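## Task

Move the five cases resting on the low table onto the empty pallet following the layer plan; each case carries a label with a four-digit article number. The pallet sits unfixed on the floor close to one end of the track and may be rotated a little. Targets are case centres relative to the pallet centre: a runs along the pallet's long edge (+a roughly toward +y), b along its short edge (+b roughly toward the track). Bottom layer, directly on the deck, every case's long side parallel to b: 2760 at a=+0.15 m, b=+0.20 m; 3912 at a=+0.45 m, b=+0.20 m; 6049 at a=+0.15 m, b=-0.20 m; 1042 at a=+0.45 m, b=-0.20 m. Top layer, resting on the bottom layer: 2187 at a=+0.30 m, b=-0.20 m with its long side parallel to a. Every case must finish within roughly one finger's width of its target. A case that drops to the floor may be picked up again, but must finish with its lid facing up. At the end release everything and move the tools away; a case that stays put only because the robot holds it does not count.

## Robot and tools

Robot: two arms, left_arm and right_arm, each mounted on its own carriage on a single track running along y at x = 0. left_rail carries left_arm on the +y half (position_m 0.6 to 3 m), right_rail carries right_arm on the -y half (-3 to -0.6 m). Each arm base sits at x = 0, y = its carriage position, z = 0.04 m, facing +x. Each arm ends in a vacuum tool with four suction cups in two channels: channel a cups at y = -104.5 mm, channel b at y = +104.5 mm, each pair at x = -62 and +62 mm in the tool's own axes; the cups point along the tool's +z. Rims cover 227 x 312 mm overall, each cup 103 mm wide.

Scene frame: fixed to the table, table top at z = 0, +z up, +x the direction the arms face, +y to their left, y = 0 at the track middle. The table starts at x = 0.50 m and spans y = -0.90 to 0.90 m; outside that the floor is at z = -0.53 m, which is where the pallet lies. cam_pallet_north views the -y track end, cam_pallet_south the +y end, both with +y roughly to the image right. Other cameras: cam_high, cam_low, cam_left_wrist, cam_right_wrist.

Tool execute_actions takes {"actions": [...]}, run one after another. Each action may contain "rows", "steps", "until" and carriage commands.
- rows: up to 15 rows, each applied for one control step (1/30 s). Every row is one flat list of 16 numbers in [-1, 1] covering both arms: left dx, dy, dz, rx, ry, rz, left suction_a, suction_b, then right dx, dy, dz, rx, ry, rz, right suction_a, suction_b. The six motion numbers are an offset, not a pose: they are measured in the tool's own axes from the tool's measured pose at the start of that action (for a call's first action, the last pose reported). Every row counts from that same start, not from the row before. Scale: 1.0 = 0.6 m or 180 degrees; rx, ry, rz form one rotation vector. Suction values: above 0.01 is on, 0 is off; they persist, so resend the current values to keep them, since 0 is a real command.
- steps: 1 to 450, at least the number of rows, default 15. After the last row the arms keep chasing the last target. Per step the commanded pose is clipped to 100 mm and 16 degrees from the current pose, and joints are speed limited, so big moves need many steps and may arrive short; send the remainder in a new action.
- Carriage commands: {"left_rail": {"position_m": x, "speed_m_s": v}} sets an absolute track position in metres and top speed (0.01 to 1 m/s); {"stop": true} halts it. Rows never move a carriage, but a carriage still travelling shifts its arm's tool by the remaining distance. Drive, then wait with {"steps": n, "until": {"left_rail": {"position_status": ["!=", "moving"]}}} before aiming the tool at scene points.
- until: ends the action early when all conditions hold, e.g. {"all": {"status": "ended"}}; numeric fields need a comparison like [">=", 0.5]. An invalid value or name rejects the whole call.

zoom_image(camera, region [x0, y0, x1, y1] in pixels, at most 504 x 504) gives a closer look, useful for reading article numbers. finished_scene(scene) ends the current scene irreversibly; the result reveals the next task.

Results: the state line gives each cup point's end_effector_position (m), end_effector_quat_wxyz and velocities in the scene frame; printed position may drift from truth at long reach. Hand target lines show where the controller is heading. Joint positions and velocities: rail plus six joints per arm. Wrist force/torque in tool axes (noisy, offset up to 10 N, saturates near 200 N). suction_measured_a/b: 0 unsealed, 0.83+ airtight, lower on leaky cardboard; settles in about 1.3 s. part_present_a/b flips to 1 above 0.09. Carriage status: done, moving, contact_stop, time_out, stopped, stopped_with_arm, stopped_for_other_arm; position_answer taken or not_taken. "pose unreachable" means the clearance check altered or blocked that arm's command.

Gripping: switch a channel on and press both its cups fully onto a flat smooth face; an edge, gap or empty cup kills the whole channel. Cups compress up to about 21 mm. To release: lower in tiny increments until contact, then in one action turn both channels off and back the tool away. If a cup sticks to the table, switch that channel off.

Avoid: fast or jerky moves with a load (ramp offsets about 0.01 per row), off-centre grips, arms touching each other or a held case (hard contact can end the run), forces of 400 N or joint torque over limits (arm freezes 10 s), knocking items out of the work area (ends the scene), and dropping or slamming cases. Cases may get brief random nudges.

Each tool is called after ">>>" in YAML: its name, and indented under it one key for each argument.

## Session

>>> execute_actions:
  actions: []

Scene clock: 0.00 s.
left_arm: end_effector_position=(+0.8494, +2.0728, +0.4381) suction_measured_a=0.00 part_present_a=0 suction_measured_b=0.00 part_present_b=0 end_effector_quat_wxyz=(-0.002, +0.000, +1.000, +0.000) end_effector_velocity=(-0.000, +0.000, +0.000) end_effector_angular_velocity=(-0.000, -0.000, +0.000) | right_arm: end_effector_position=(+0.8504, -0.8427, +0.4402) suction_measured_a=0.00 part_present_a=0 suction_measured_b=0.00 part_present_b=0 end_effector_quat_wxyz=(-0.000, -0.000, +1.000, -0.000) end_effector_velocity=(+0.000, -0.000, -0.000) end_effector_angular_velocity=(+0.000, +0.000, -0.000)
Joint positions: left_arm=[ 2.074 -0.24  -1.497  2.092 -2.163 -1.571  1.331] | right_arm=[-0.841 -0.24  -1.498  2.091 -2.163 -1.572  1.33 ]
Joint velocities: left_arm=[ 0.  0. -0.  0. -0.  0.  0.] | right_arm=[ 0. -0.  0. -0.  0.  0.  0.]
Wrist force (N, on the end effector, along its own x y z axes, offset not removed): no reading
Wrist torque (N m, same axes, about the end effector's origin, offset not removed): no reading
Hand target (left_arm): +0.849, +2.073, +0.438; -0.002, +0.000, +1.000, +0.000
Hand target (right_arm): +0.850, -0.843, +0.440; -0.000, -0.000, +1.000, -0.000
left_rail: position_m=2.074 position_m_goal=2.074 speed_m_s=1.00 position_status=done position_answer=taken refusals=0
right_rail: position_m=-0.841 position_m_goal=-0.841 speed_m_s=1.00 position_status=done position_answer=taken refusals=0

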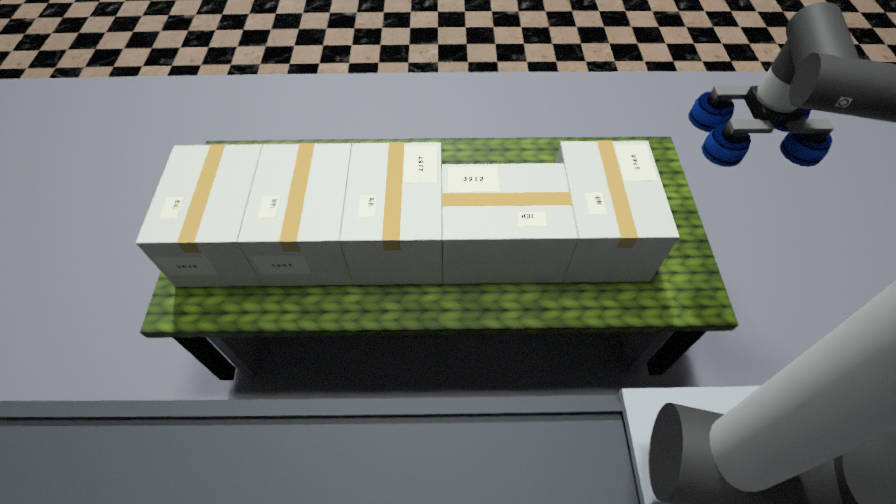

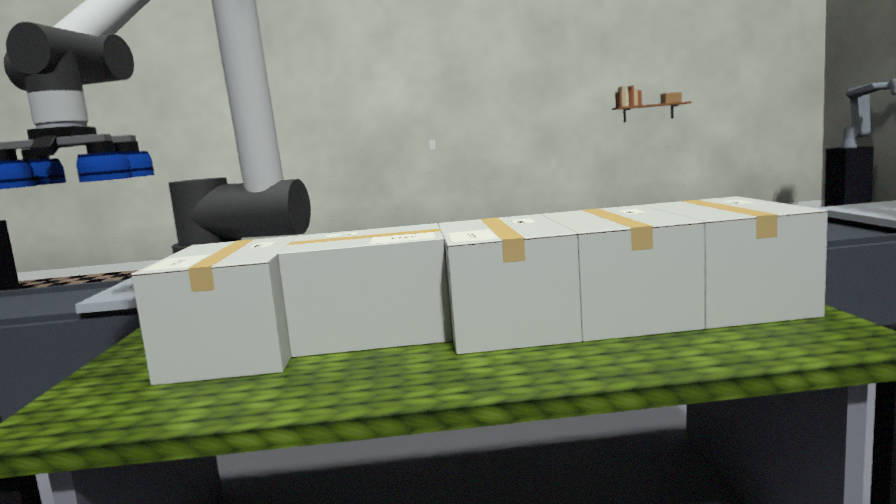

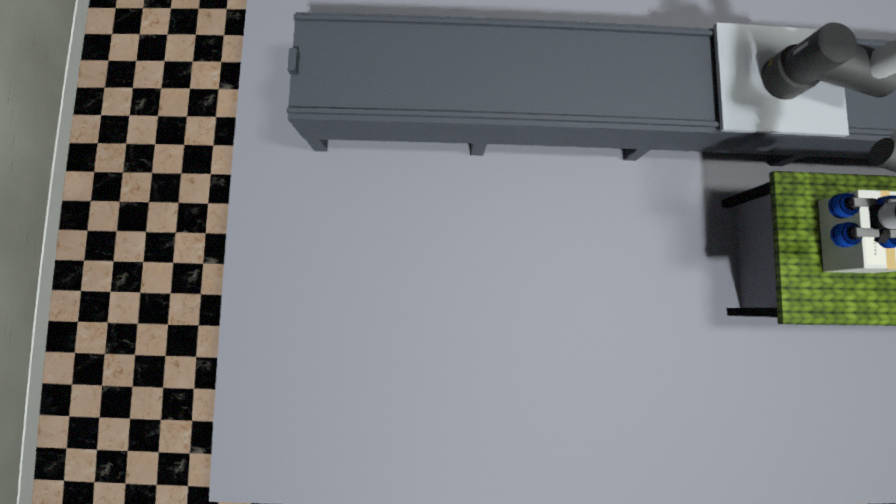

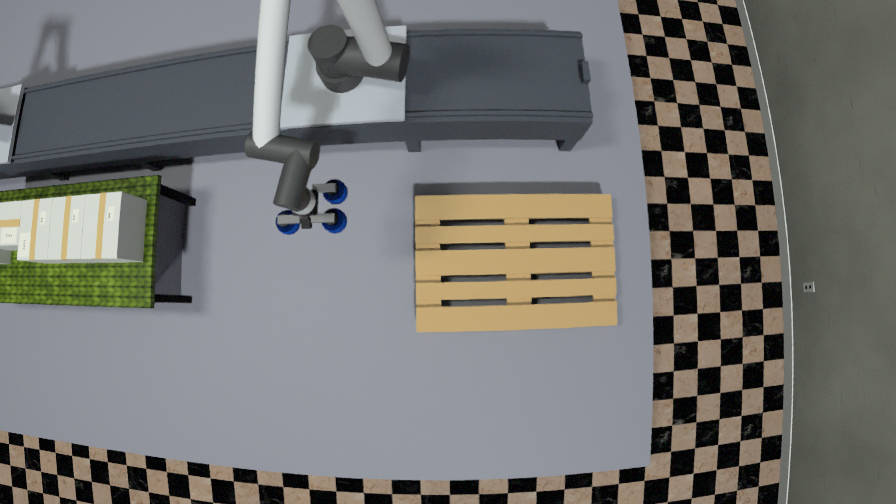

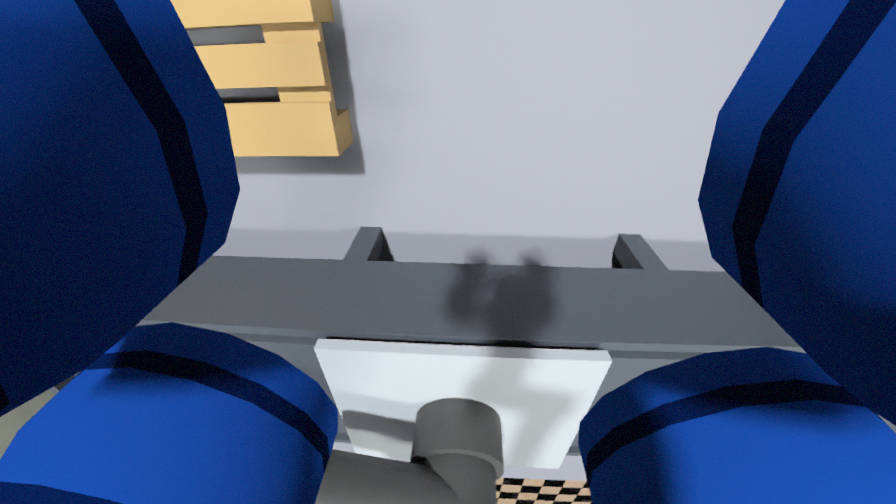

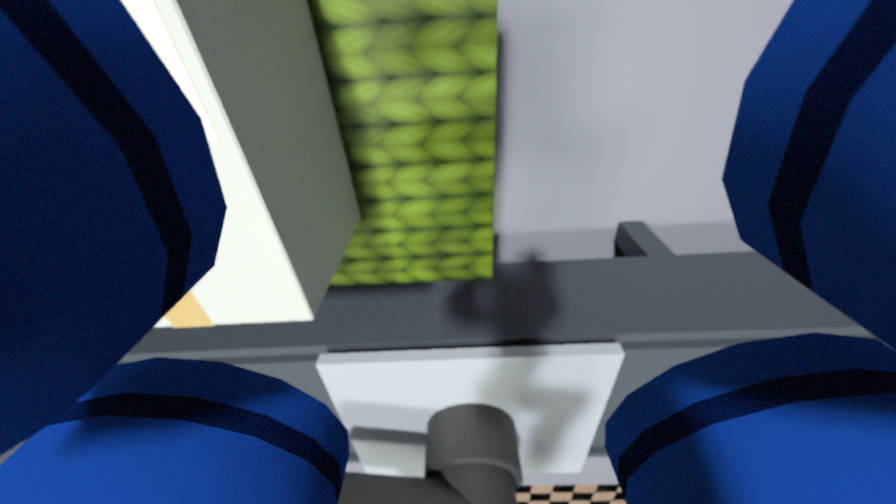

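>>> zoom_image:
  camera: "cam_high"
  region: [120,120,460,340]

>>> zoom_image:
  camera: "cam_high"
  region: [410,120,750,340]

>>> zoom_image:
  camera: "cam_pallet_south"
  region: [380,160,660,350]

Region (120, 120, 460, 340) of cam_high's 896x504 image, scaled by 1.482, with more detail than that image has; it fills the top 326 rows of this view, and the rest is white.

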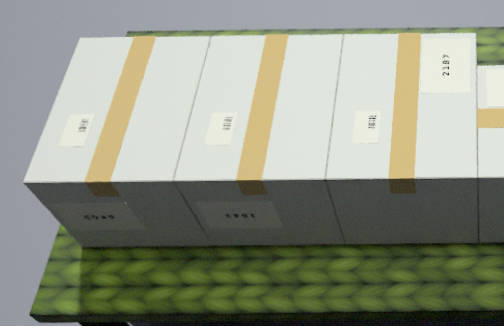

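Region (410, 120, 750, 340) of cam_high's 896x504 image, scaled by 1.482, with more detail than that image has; it fills the top 326 rows of this view, and the rest is white.

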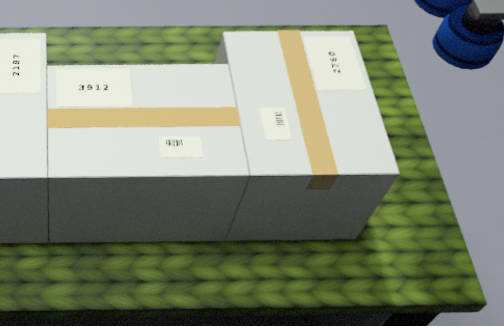

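Region (380, 160, 660, 350) of cam_pallet_south's 896x504 image, scaled by 1.800, with more detail than that image has; it fills the top 342 rows of this view, and the rest is white.

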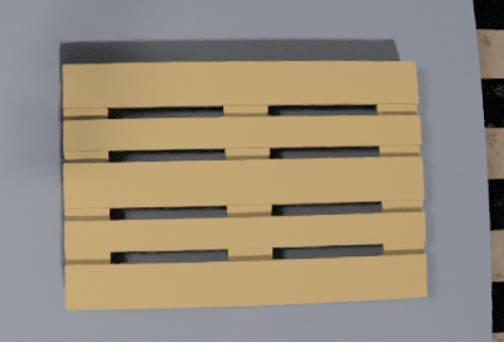

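>>> zoom_image:
  camera: "cam_high"
  region: [140,235,330,295]

>>> execute_actions:
  actions:
    - {"left_rail":{"position_m":3},"right_rail":{"position_m":-2.6},"rows":[[-0.35,0,0.7,0,0,0.5,0,0,0,0,0,0,0,0,0,0]],"steps":60}

Region (140, 235, 330, 295) of cam_high's 896x504 image, scaled by 2.653, with more detail than that image has; it fills the top 159 rows of this view, and the rest is white.

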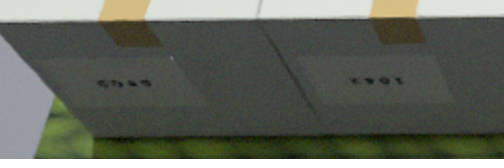

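Scene clock: 16.20 s.
left_arm: end_effector_position=(+1.0587, +2.9985, +0.0179) suction_measured_a=0.00 part_present_a=0 suction_measured_b=0.00 part_present_b=0 end_effector_quat_wxyz=(-0.001, +0.707, +0.707, -0.001) end_effector_velocity=(-0.000, +0.000, -0.000) end_effector_angular_velocity=(-0.000, +0.000, -0.001) | right_arm: end_effector_position=(+0.8504, -2.5186, +0.4402) suction_measured_a=0.00 part_present_a=0 suction_measured_b=0.00 part_present_b=0 end_effector_quat_wxyz=(-0.000, -0.000, +1.000, -0.000) end_effector_velocity=(-0.000, -0.579, +0.000) end_effector_angular_velocity=(-0.000, -0.000, +0.000)
Joint positions: left_arm=[ 3.    -0.192 -0.897  1.977 -2.648 -1.571  2.95 ] | right_arm=[-2.517 -0.24  -1.498  2.091 -2.163 -1.572  1.33 ]
Joint velocities: left_arm=[ 0.     0.     0.    -0.    -0.    -0.     0.001] | right_arm=[-0.579 -0.    -0.     0.    -0.     0.    -0.   ]
Wrist force (N, on the end effector, along its own x y z axes, offset not removed): left_arm=[2.4 -1.6 3.7] | right_arm=[1.8 -5.4 -5.7]
Wrist torque (N m, same axes, about the end effector's origin, offset not removed): left_arm=[0.24 -0.54 -0.20] | right_arm=[-0.29 -0.01 0.54]
Hand target (left_arm): +1.059, +2.999, +0.018; -0.001, +0.707, +0.707, -0.001
Hand target (right_arm): +0.850, -2.543, +0.440; -0.000, -0.000, +1.000, -0.000
Off the commanded pose (left_arm): 0.001 m, 0 deg.
Off the commanded pose (right_arm): 0.000 m, 0 deg.
left_rail: position_m=3.000 position_m_goal=3.000 speed_m_s=1.00 position_status=done position_answer=taken refusals=0
right_rail: position_m=-2.517 position_m_goal=-2.600 speed_m_s=1.00 position_status=moving position_answer=taken refusals=0

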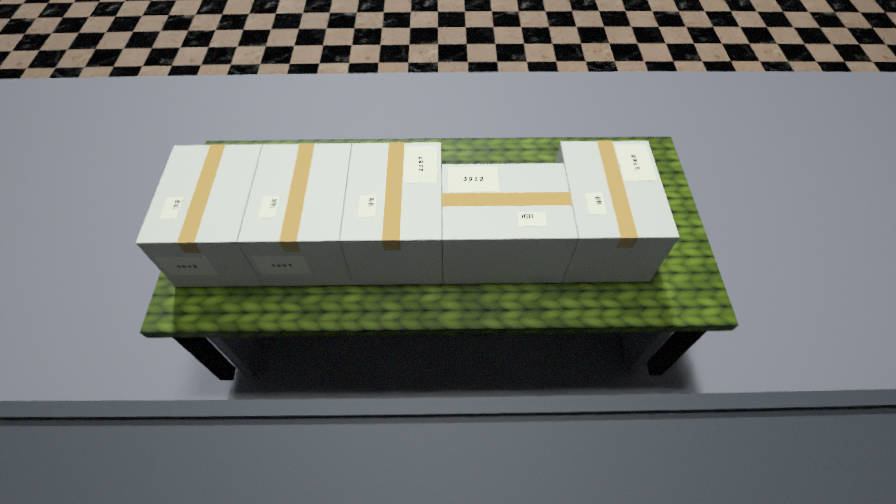

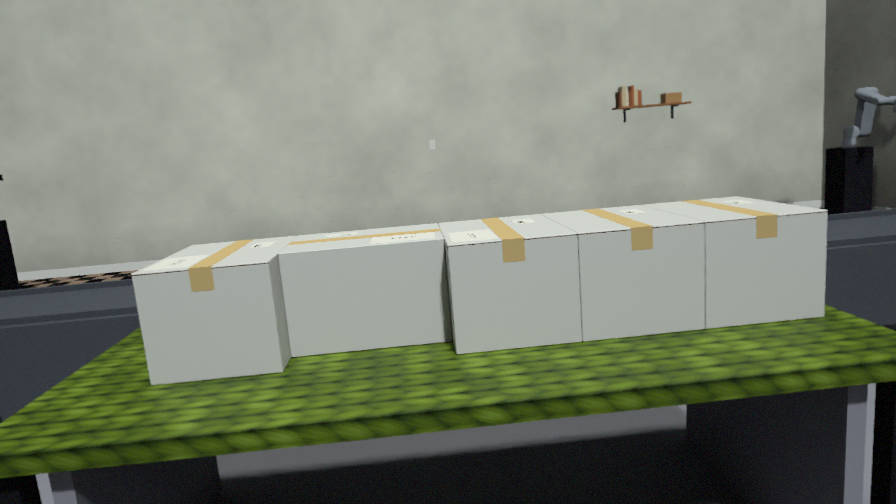

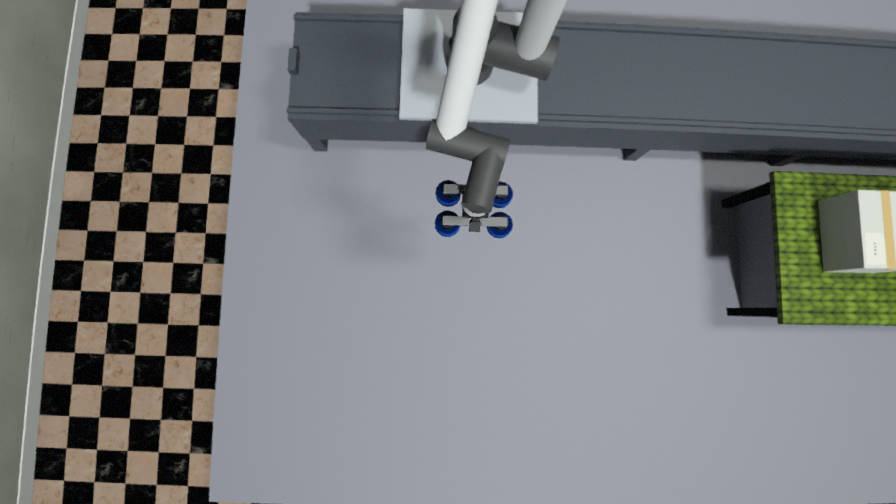

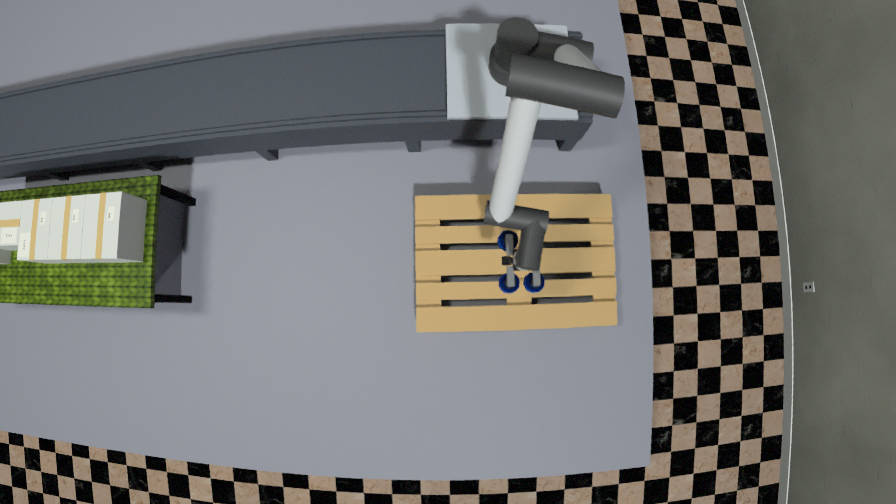

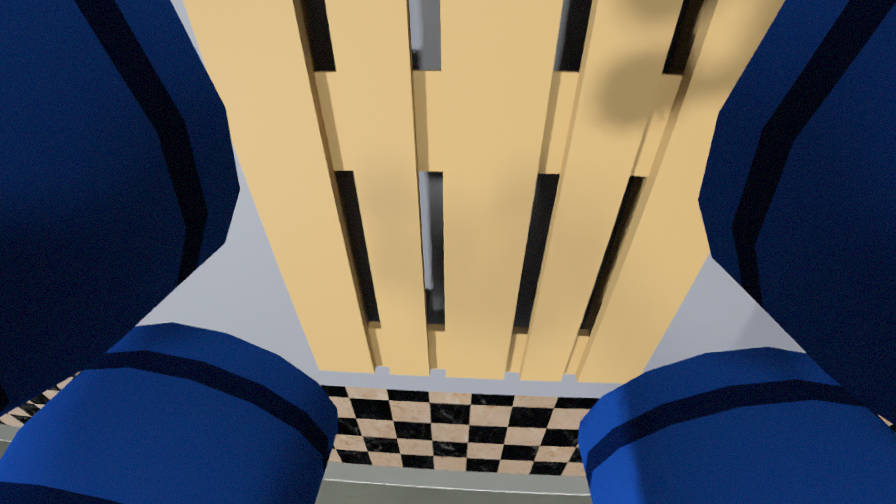

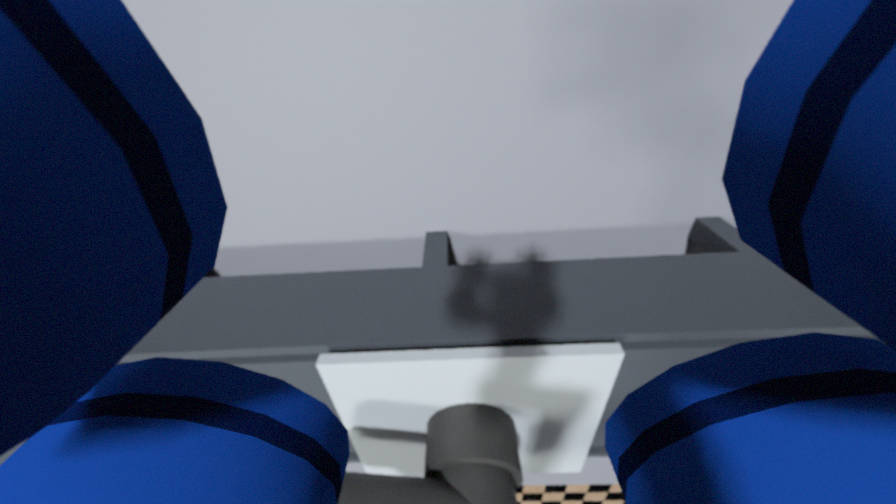

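>>> execute_actions:
  actions:
    - {"rows":[[0.78,0.28,0.62,0,0,0,0,0,0,0,0,0,0,0,0,0]],"steps":45}

>>> zoom_image:
  camera: "cam_pallet_south"
  region: [500,230,640,340]

Scene clock: 23.87 s.
left_arm: end_effector_position=(+1.2248, +3.4636, -0.3526) suction_measured_a=0.00 part_present_a=0 suction_measured_b=0.00 part_present_b=0 end_effector_quat_wxyz=(-0.001, +0.707, +0.707, -0.002) end_effector_velocity=(+0.018, +0.016, -0.017) end_effector_angular_velocity=(-0.001, +0.001, -0.001) | right_arm: end_effector_position=(+0.8504, -2.6016, +0.4402) suction_measured_a=0.00 part_present_a=0 suction_measured_b=0.00 part_present_b=0 end_effector_quat_wxyz=(-0.000, -0.000, +1.000, -0.000) end_effector_velocity=(+0.000, -0.000, -0.000) end_effector_angular_velocity=(+0.000, +0.000, -0.000)
Joint positions: left_arm=[ 3.     0.208 -0.367  1.466 -2.666 -1.571  3.35 ] | right_arm=[-2.6   -0.24  -1.498  2.091 -2.163 -1.572  1.33 ]
Joint velocities: left_arm=[ 0.     0.01   0.029 -0.051  0.023 -0.001  0.011] | right_arm=[ 0. -0.  0. -0.  0. -0.  0.]
Wrist force (N, on the end effector, along its own x y z axes, offset not removed): left_arm=[-3.6 3.7 2.1] | right_arm=[2.4 5.5 4.4]
Wrist torque (N m, same axes, about the end effector's origin, offset not removed): left_arm=[0.67 0.66 -0.05] | right_arm=[0.85 0.12 0.35]
Hand target (left_arm): +1.227, +3.466, -0.354; -0.001, +0.707, +0.707, -0.002
Hand target (right_arm): +0.850, -2.601, +0.440; -0.000, -0.000, +1.000, -0.000
Off the commanded pose (left_arm): 0.004 m, 0 deg.
Off the commanded pose (right_arm): 0.000 m, 0 deg.
left_rail: position_m=3.000 position_m_goal=3.000 speed_m_s=1.00 position_status=done position_answer=taken refusals=0
right_rail: position_m=-2.600 position_m_goal=-2.600 speed_m_s=1.00 position_status=done position_answer=taken refusals=0

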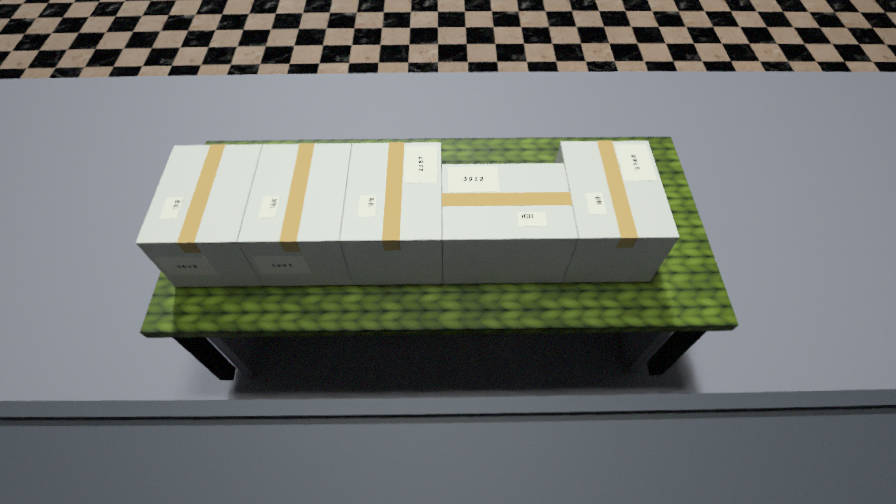

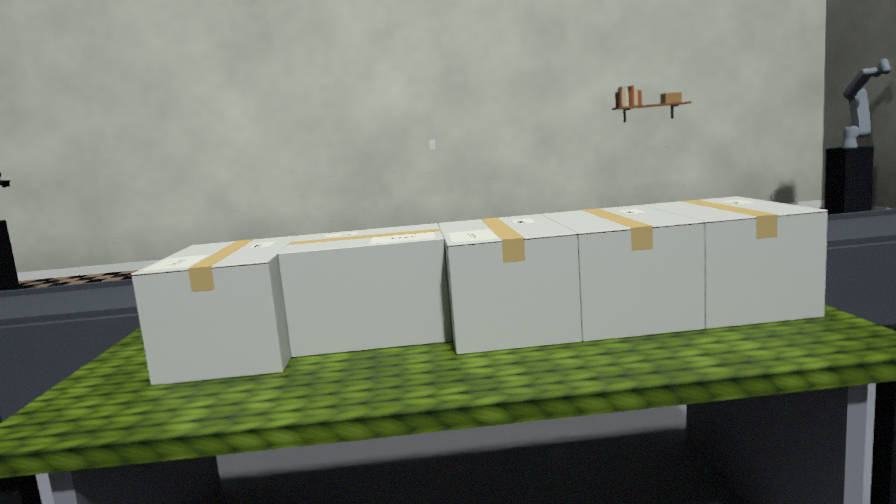

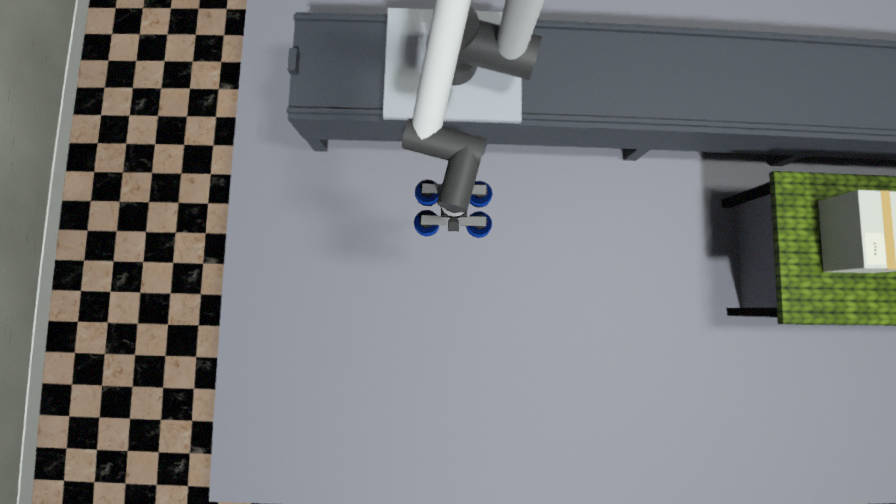

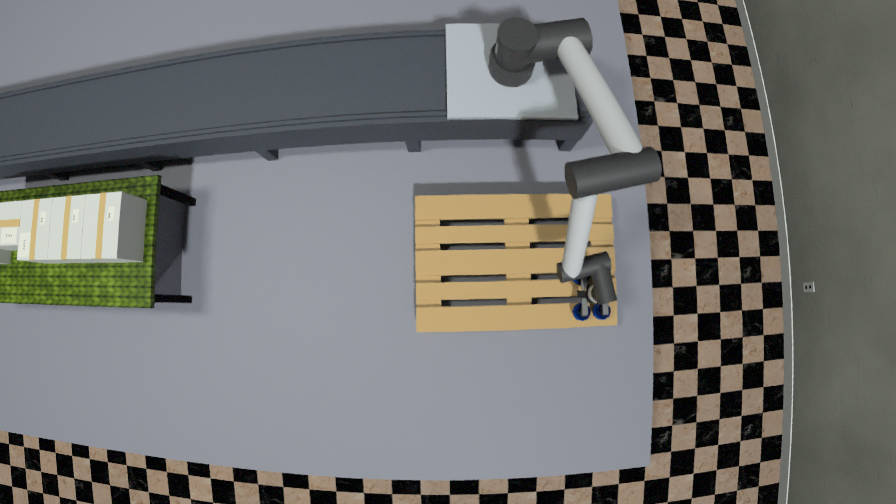

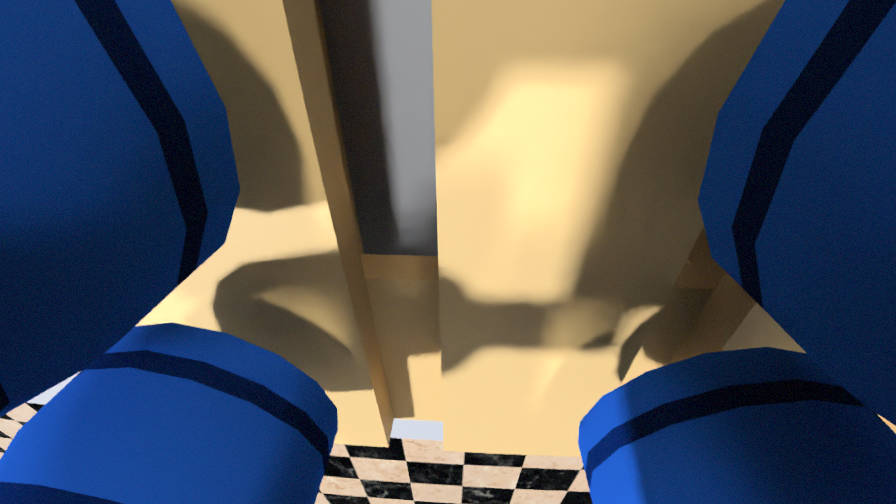

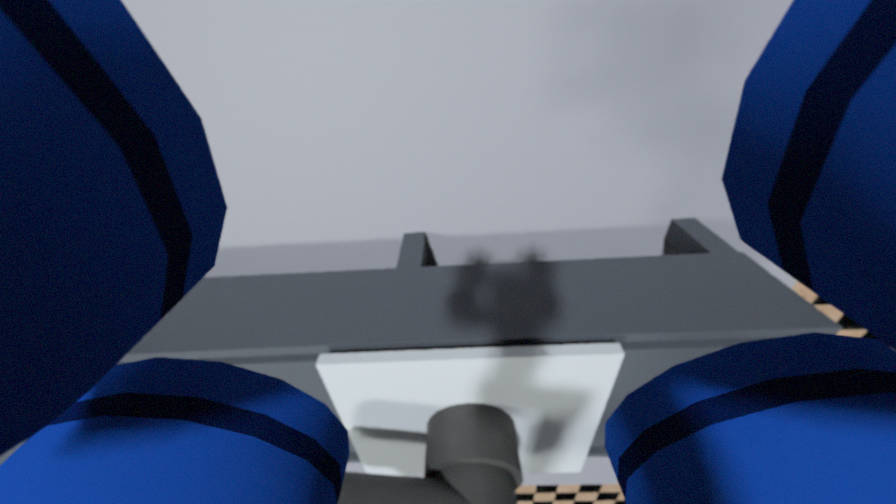

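Region (500, 230, 640, 340) of cam_pallet_south's 896x504 image, scaled by 3.600, with more detail than that image has; it fills the top 396 rows of this view, and the rest is white.

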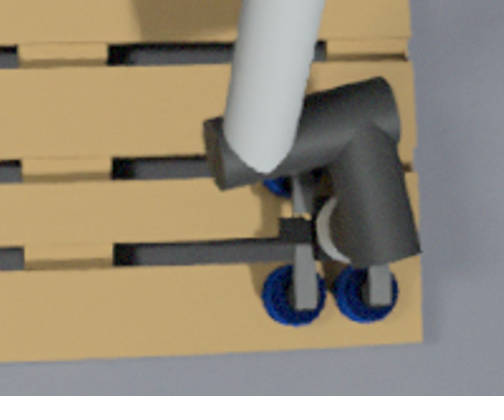

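>>> execute_actions:
  actions:
    - {"rows":[[-0.3,-0.3,-1,0,0,0,0,0,0,0,0,0,0,0,0,0]],"steps":42}
    - {"left_rail":{"position_m":0.6},"rows":[[-0.323,-0.325,-0.4,0,0,0,0,0,0,0,0,0,0,0,0,0]],"steps":30}

>>> zoom_image:
  camera: "cam_high"
  region: [130,130,300,295]

Scene clock: 38.40 s.
left_arm: end_effector_position=(+0.8583, +2.3770, +0.4687) suction_measured_a=0.00 part_present_a=0 suction_measured_b=0.00 part_present_b=0 end_effector_quat_wxyz=(-0.001, +0.707, +0.707, -0.001) end_effector_velocity=(-0.016, -1.016, +0.020) end_effector_angular_velocity=(+0.002, +0.002, +0.002) | right_arm: end_effector_position=(+0.8504, -2.6016, +0.4402) suction_measured_a=0.00 part_present_a=0 suction_measured_b=0.00 part_present_b=0 end_effector_quat_wxyz=(-0.000, -0.000, +1.000, -0.000) end_effector_velocity=(-0.000, +0.000, +0.000) end_effector_angular_velocity=(-0.000, -0.000, +0.000)
Joint positions: left_arm=[ 2.279 -0.121 -1.502  2.049 -2.115 -1.571  3.021] | right_arm=[-2.6   -0.24  -1.498  2.091 -2.163 -1.572  1.33 ]
Joint velocities: left_arm=[-1.    -0.022 -0.034  0.004  0.032  0.002 -0.023] | right_arm=[ 0.  0. -0.  0. -0.  0. -0.]
Wrist force (N, on the end effector, along its own x y z axes, offset not removed): left_arm=[2.3 1.1 5.1] | right_arm=[5.7 -5.5 -1.7]
Wrist torque (N m, same axes, about the end effector's origin, offset not removed): left_arm=[0.22 -0.32 -0.47] | right_arm=[-0.71 -0.18 0.32]
Hand target (left_arm): +0.856, +2.329, +0.471; -0.001, +0.707, +0.707, -0.001
Hand target (right_arm): +0.850, -2.601, +0.440; -0.000, -0.000, +1.000, -0.000
Off the commanded pose (left_arm): 0.004 m, 0 deg.
Off the commanded pose (right_arm): 0.000 m, 0 deg.
left_rail: position_m=2.279 position_m_goal=0.600 speed_m_s=1.00 position_status=moving position_answer=taken refusals=0
right_rail: position_m=-2.600 position_m_goal=-2.600 speed_m_s=1.00 position_status=done position_answer=taken refusals=0

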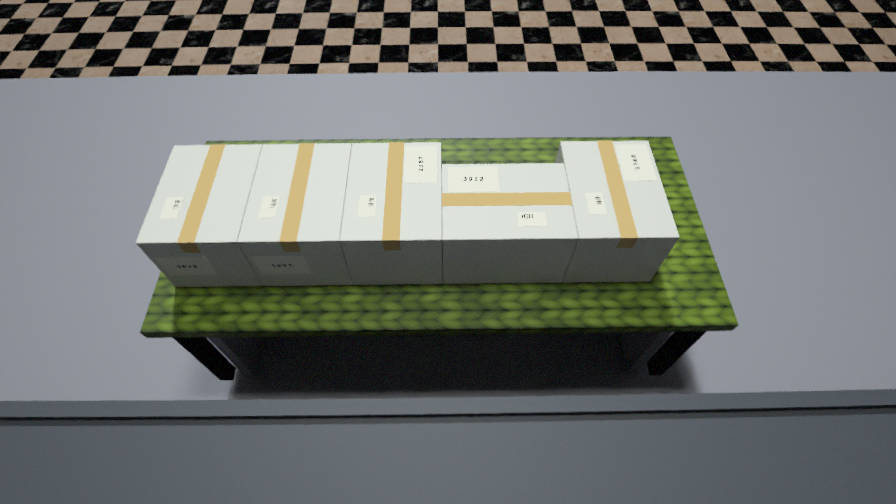

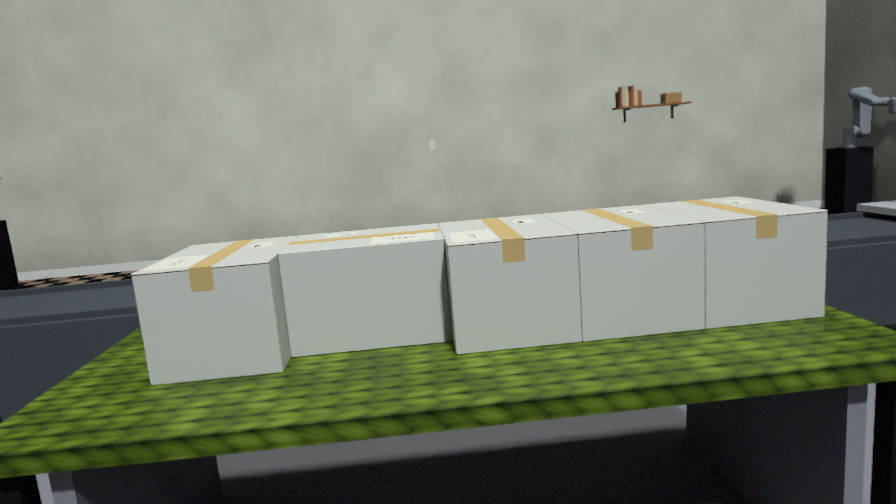

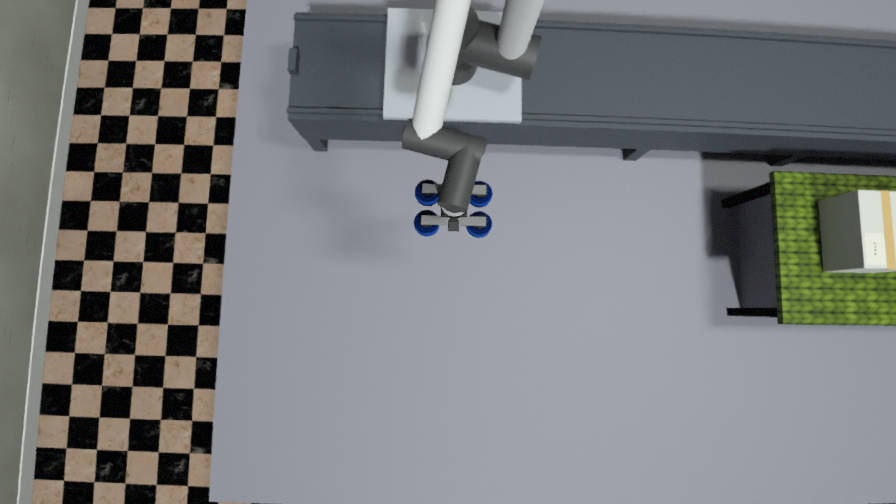

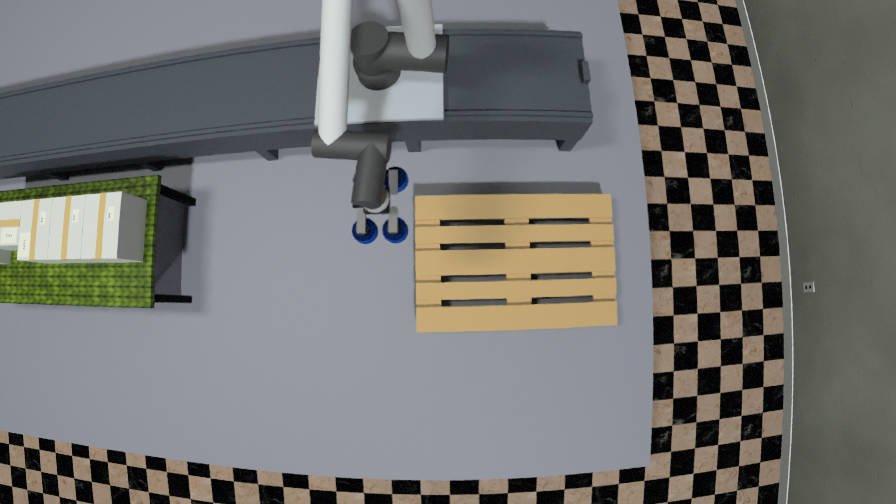

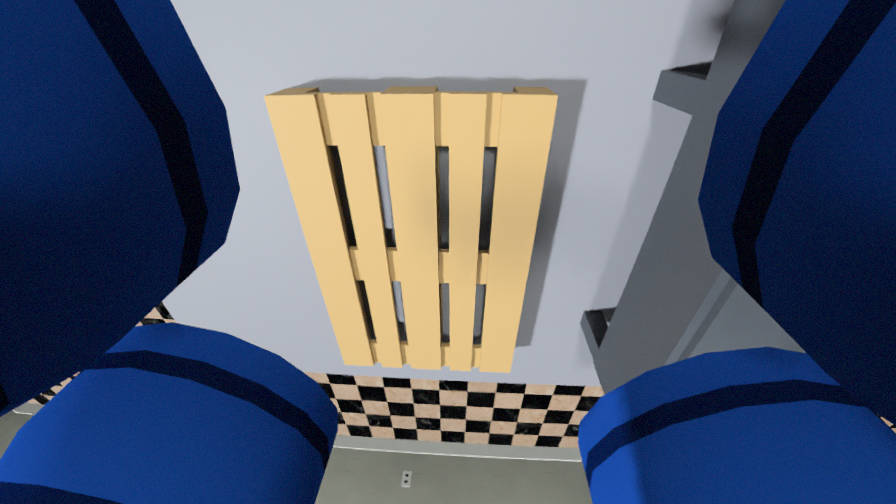

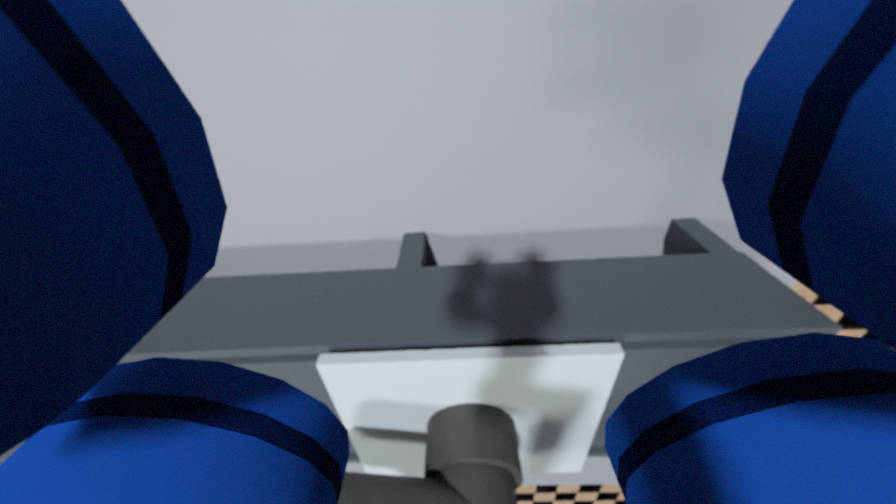

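Region (130, 130, 300, 295) of cam_high's 896x504 image, scaled by 2.965, with more detail than that image has; it fills the top 489 rows of this view, and the rest is white.

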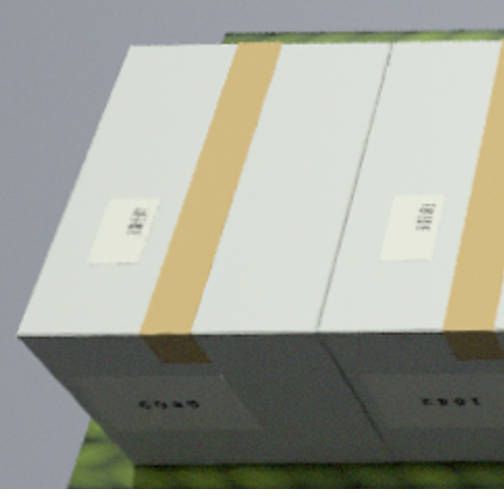

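>>> execute_actions:
  actions: []

Scene clock: 40.97 s.
left_arm: end_effector_position=(+0.8565, +0.6959, +0.4710) suction_measured_a=0.00 part_present_a=0 suction_measured_b=0.00 part_present_b=0 end_effector_quat_wxyz=(-0.001, +0.707, +0.707, -0.001) end_effector_velocity=(-0.000, +0.000, +0.000) end_effector_angular_velocity=(-0.000, -0.000, +0.000) | right_arm: end_effector_position=(+0.8504, -2.6016, +0.4402) suction_measured_a=0.00 part_present_a=0 suction_measured_b=0.00 part_present_b=0 end_effector_quat_wxyz=(-0.000, -0.000, +1.000, -0.000) end_effector_velocity=(-0.000, +0.000, +0.000) end_effector_angular_velocity=(-0.000, -0.000, +0.000)
Joint positions: left_arm=[ 0.6   -0.124 -1.506  2.05  -2.112 -1.571  3.018] | right_arm=[-2.6   -0.24  -1.498  2.091 -2.163 -1.572  1.33 ]
Joint velocities: left_arm=[ 0.  0. -0.  0. -0. -0.  0.] | right_arm=[ 0.  0. -0.  0. -0.  0. -0.]
Wrist force (N, on the end effector, along its own x y z axes, offset not removed): left_arm=[-5.0 -0.5 3.1] | right_arm=[6.9 -0.2 4.8]
Wrist torque (N m, same axes, about the end effector's origin, offset not removed): left_arm=[0.24 0.73 -0.15] | right_arm=[0.18 -0.47 0.06]
Hand target (left_arm): +0.856, +0.696, +0.471; -0.001, +0.707, +0.707, -0.001
Hand target (right_arm): +0.850, -2.601, +0.440; -0.000, -0.000, +1.000, -0.000
Off the commanded pose (left_arm): 0.001 m, 0 deg.
Off the commanded pose (right_arm): 0.000 m, 0 deg.
left_rail: position_m=0.600 position_m_goal=0.600 speed_m_s=1.00 position_status=done position_answer=taken refusals=0
right_rail: position_m=-2.600 position_m_goal=-2.600 speed_m_s=1.00 position_status=done position_answer=taken refusals=0

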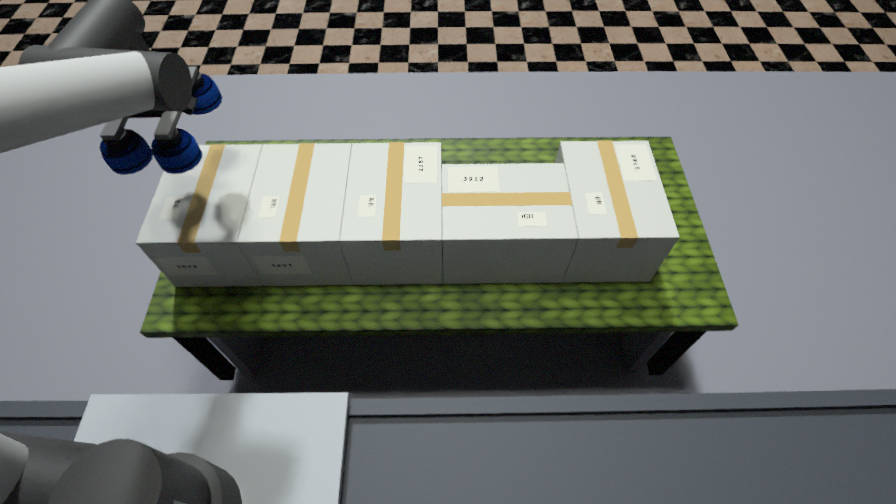

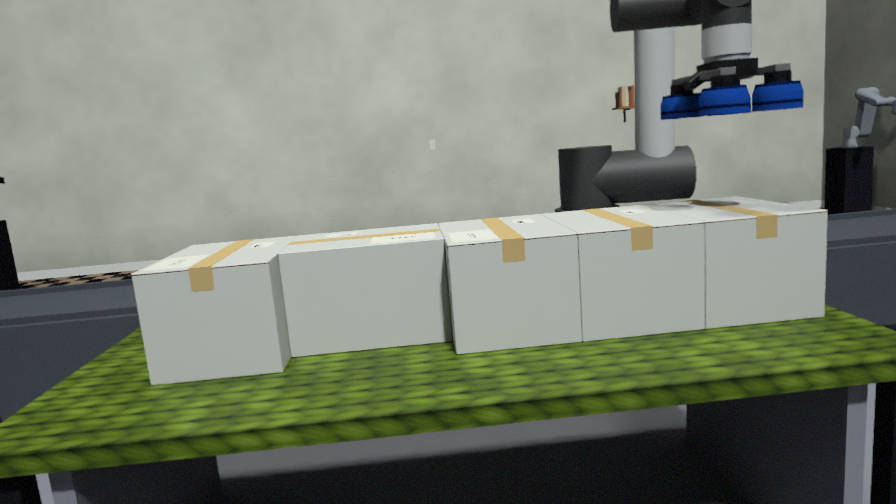

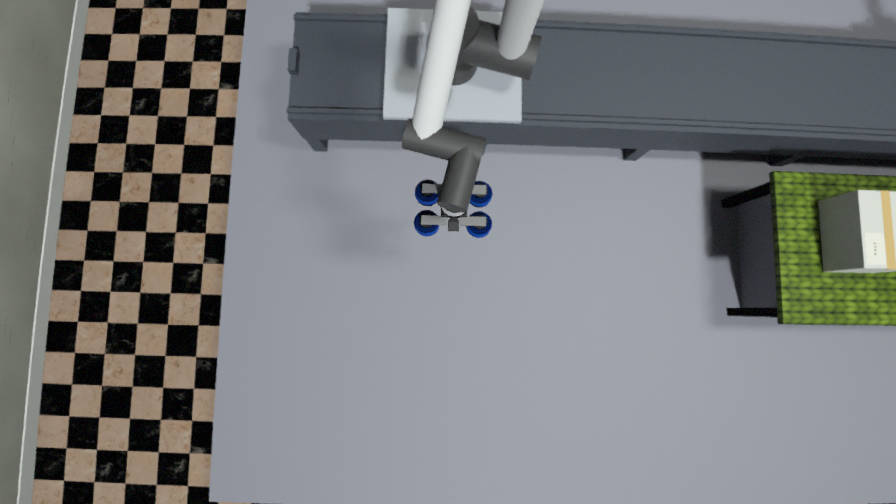

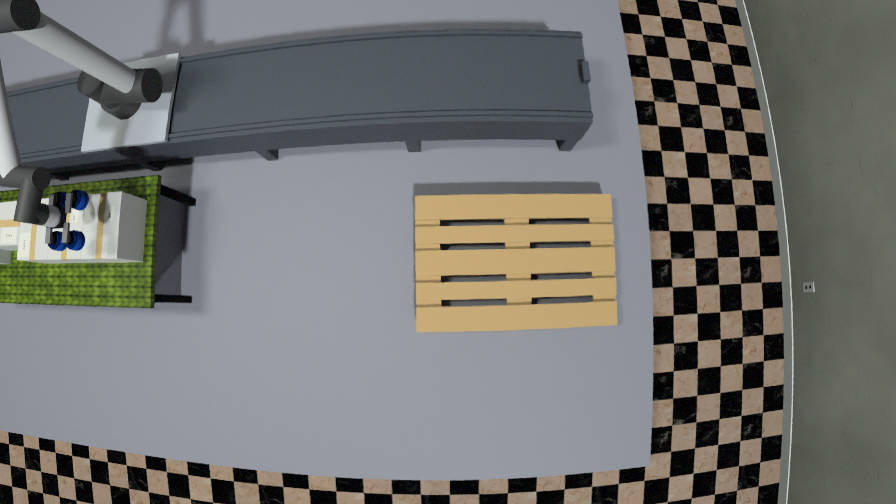

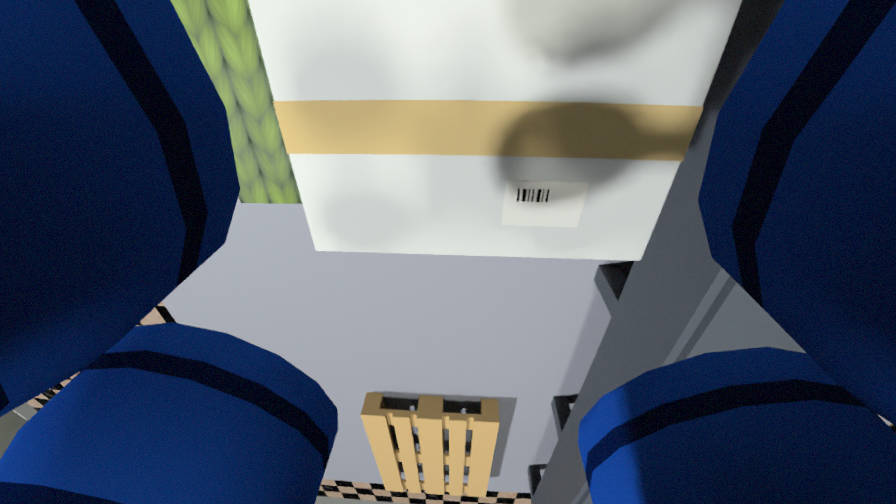

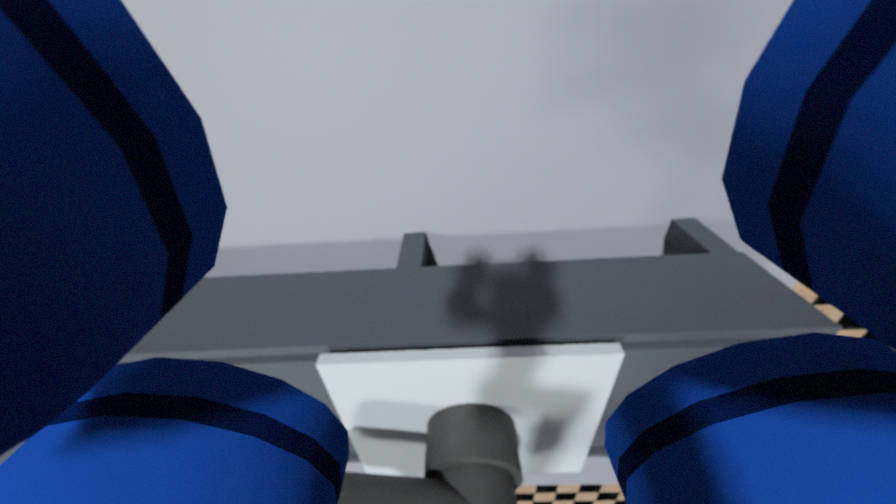

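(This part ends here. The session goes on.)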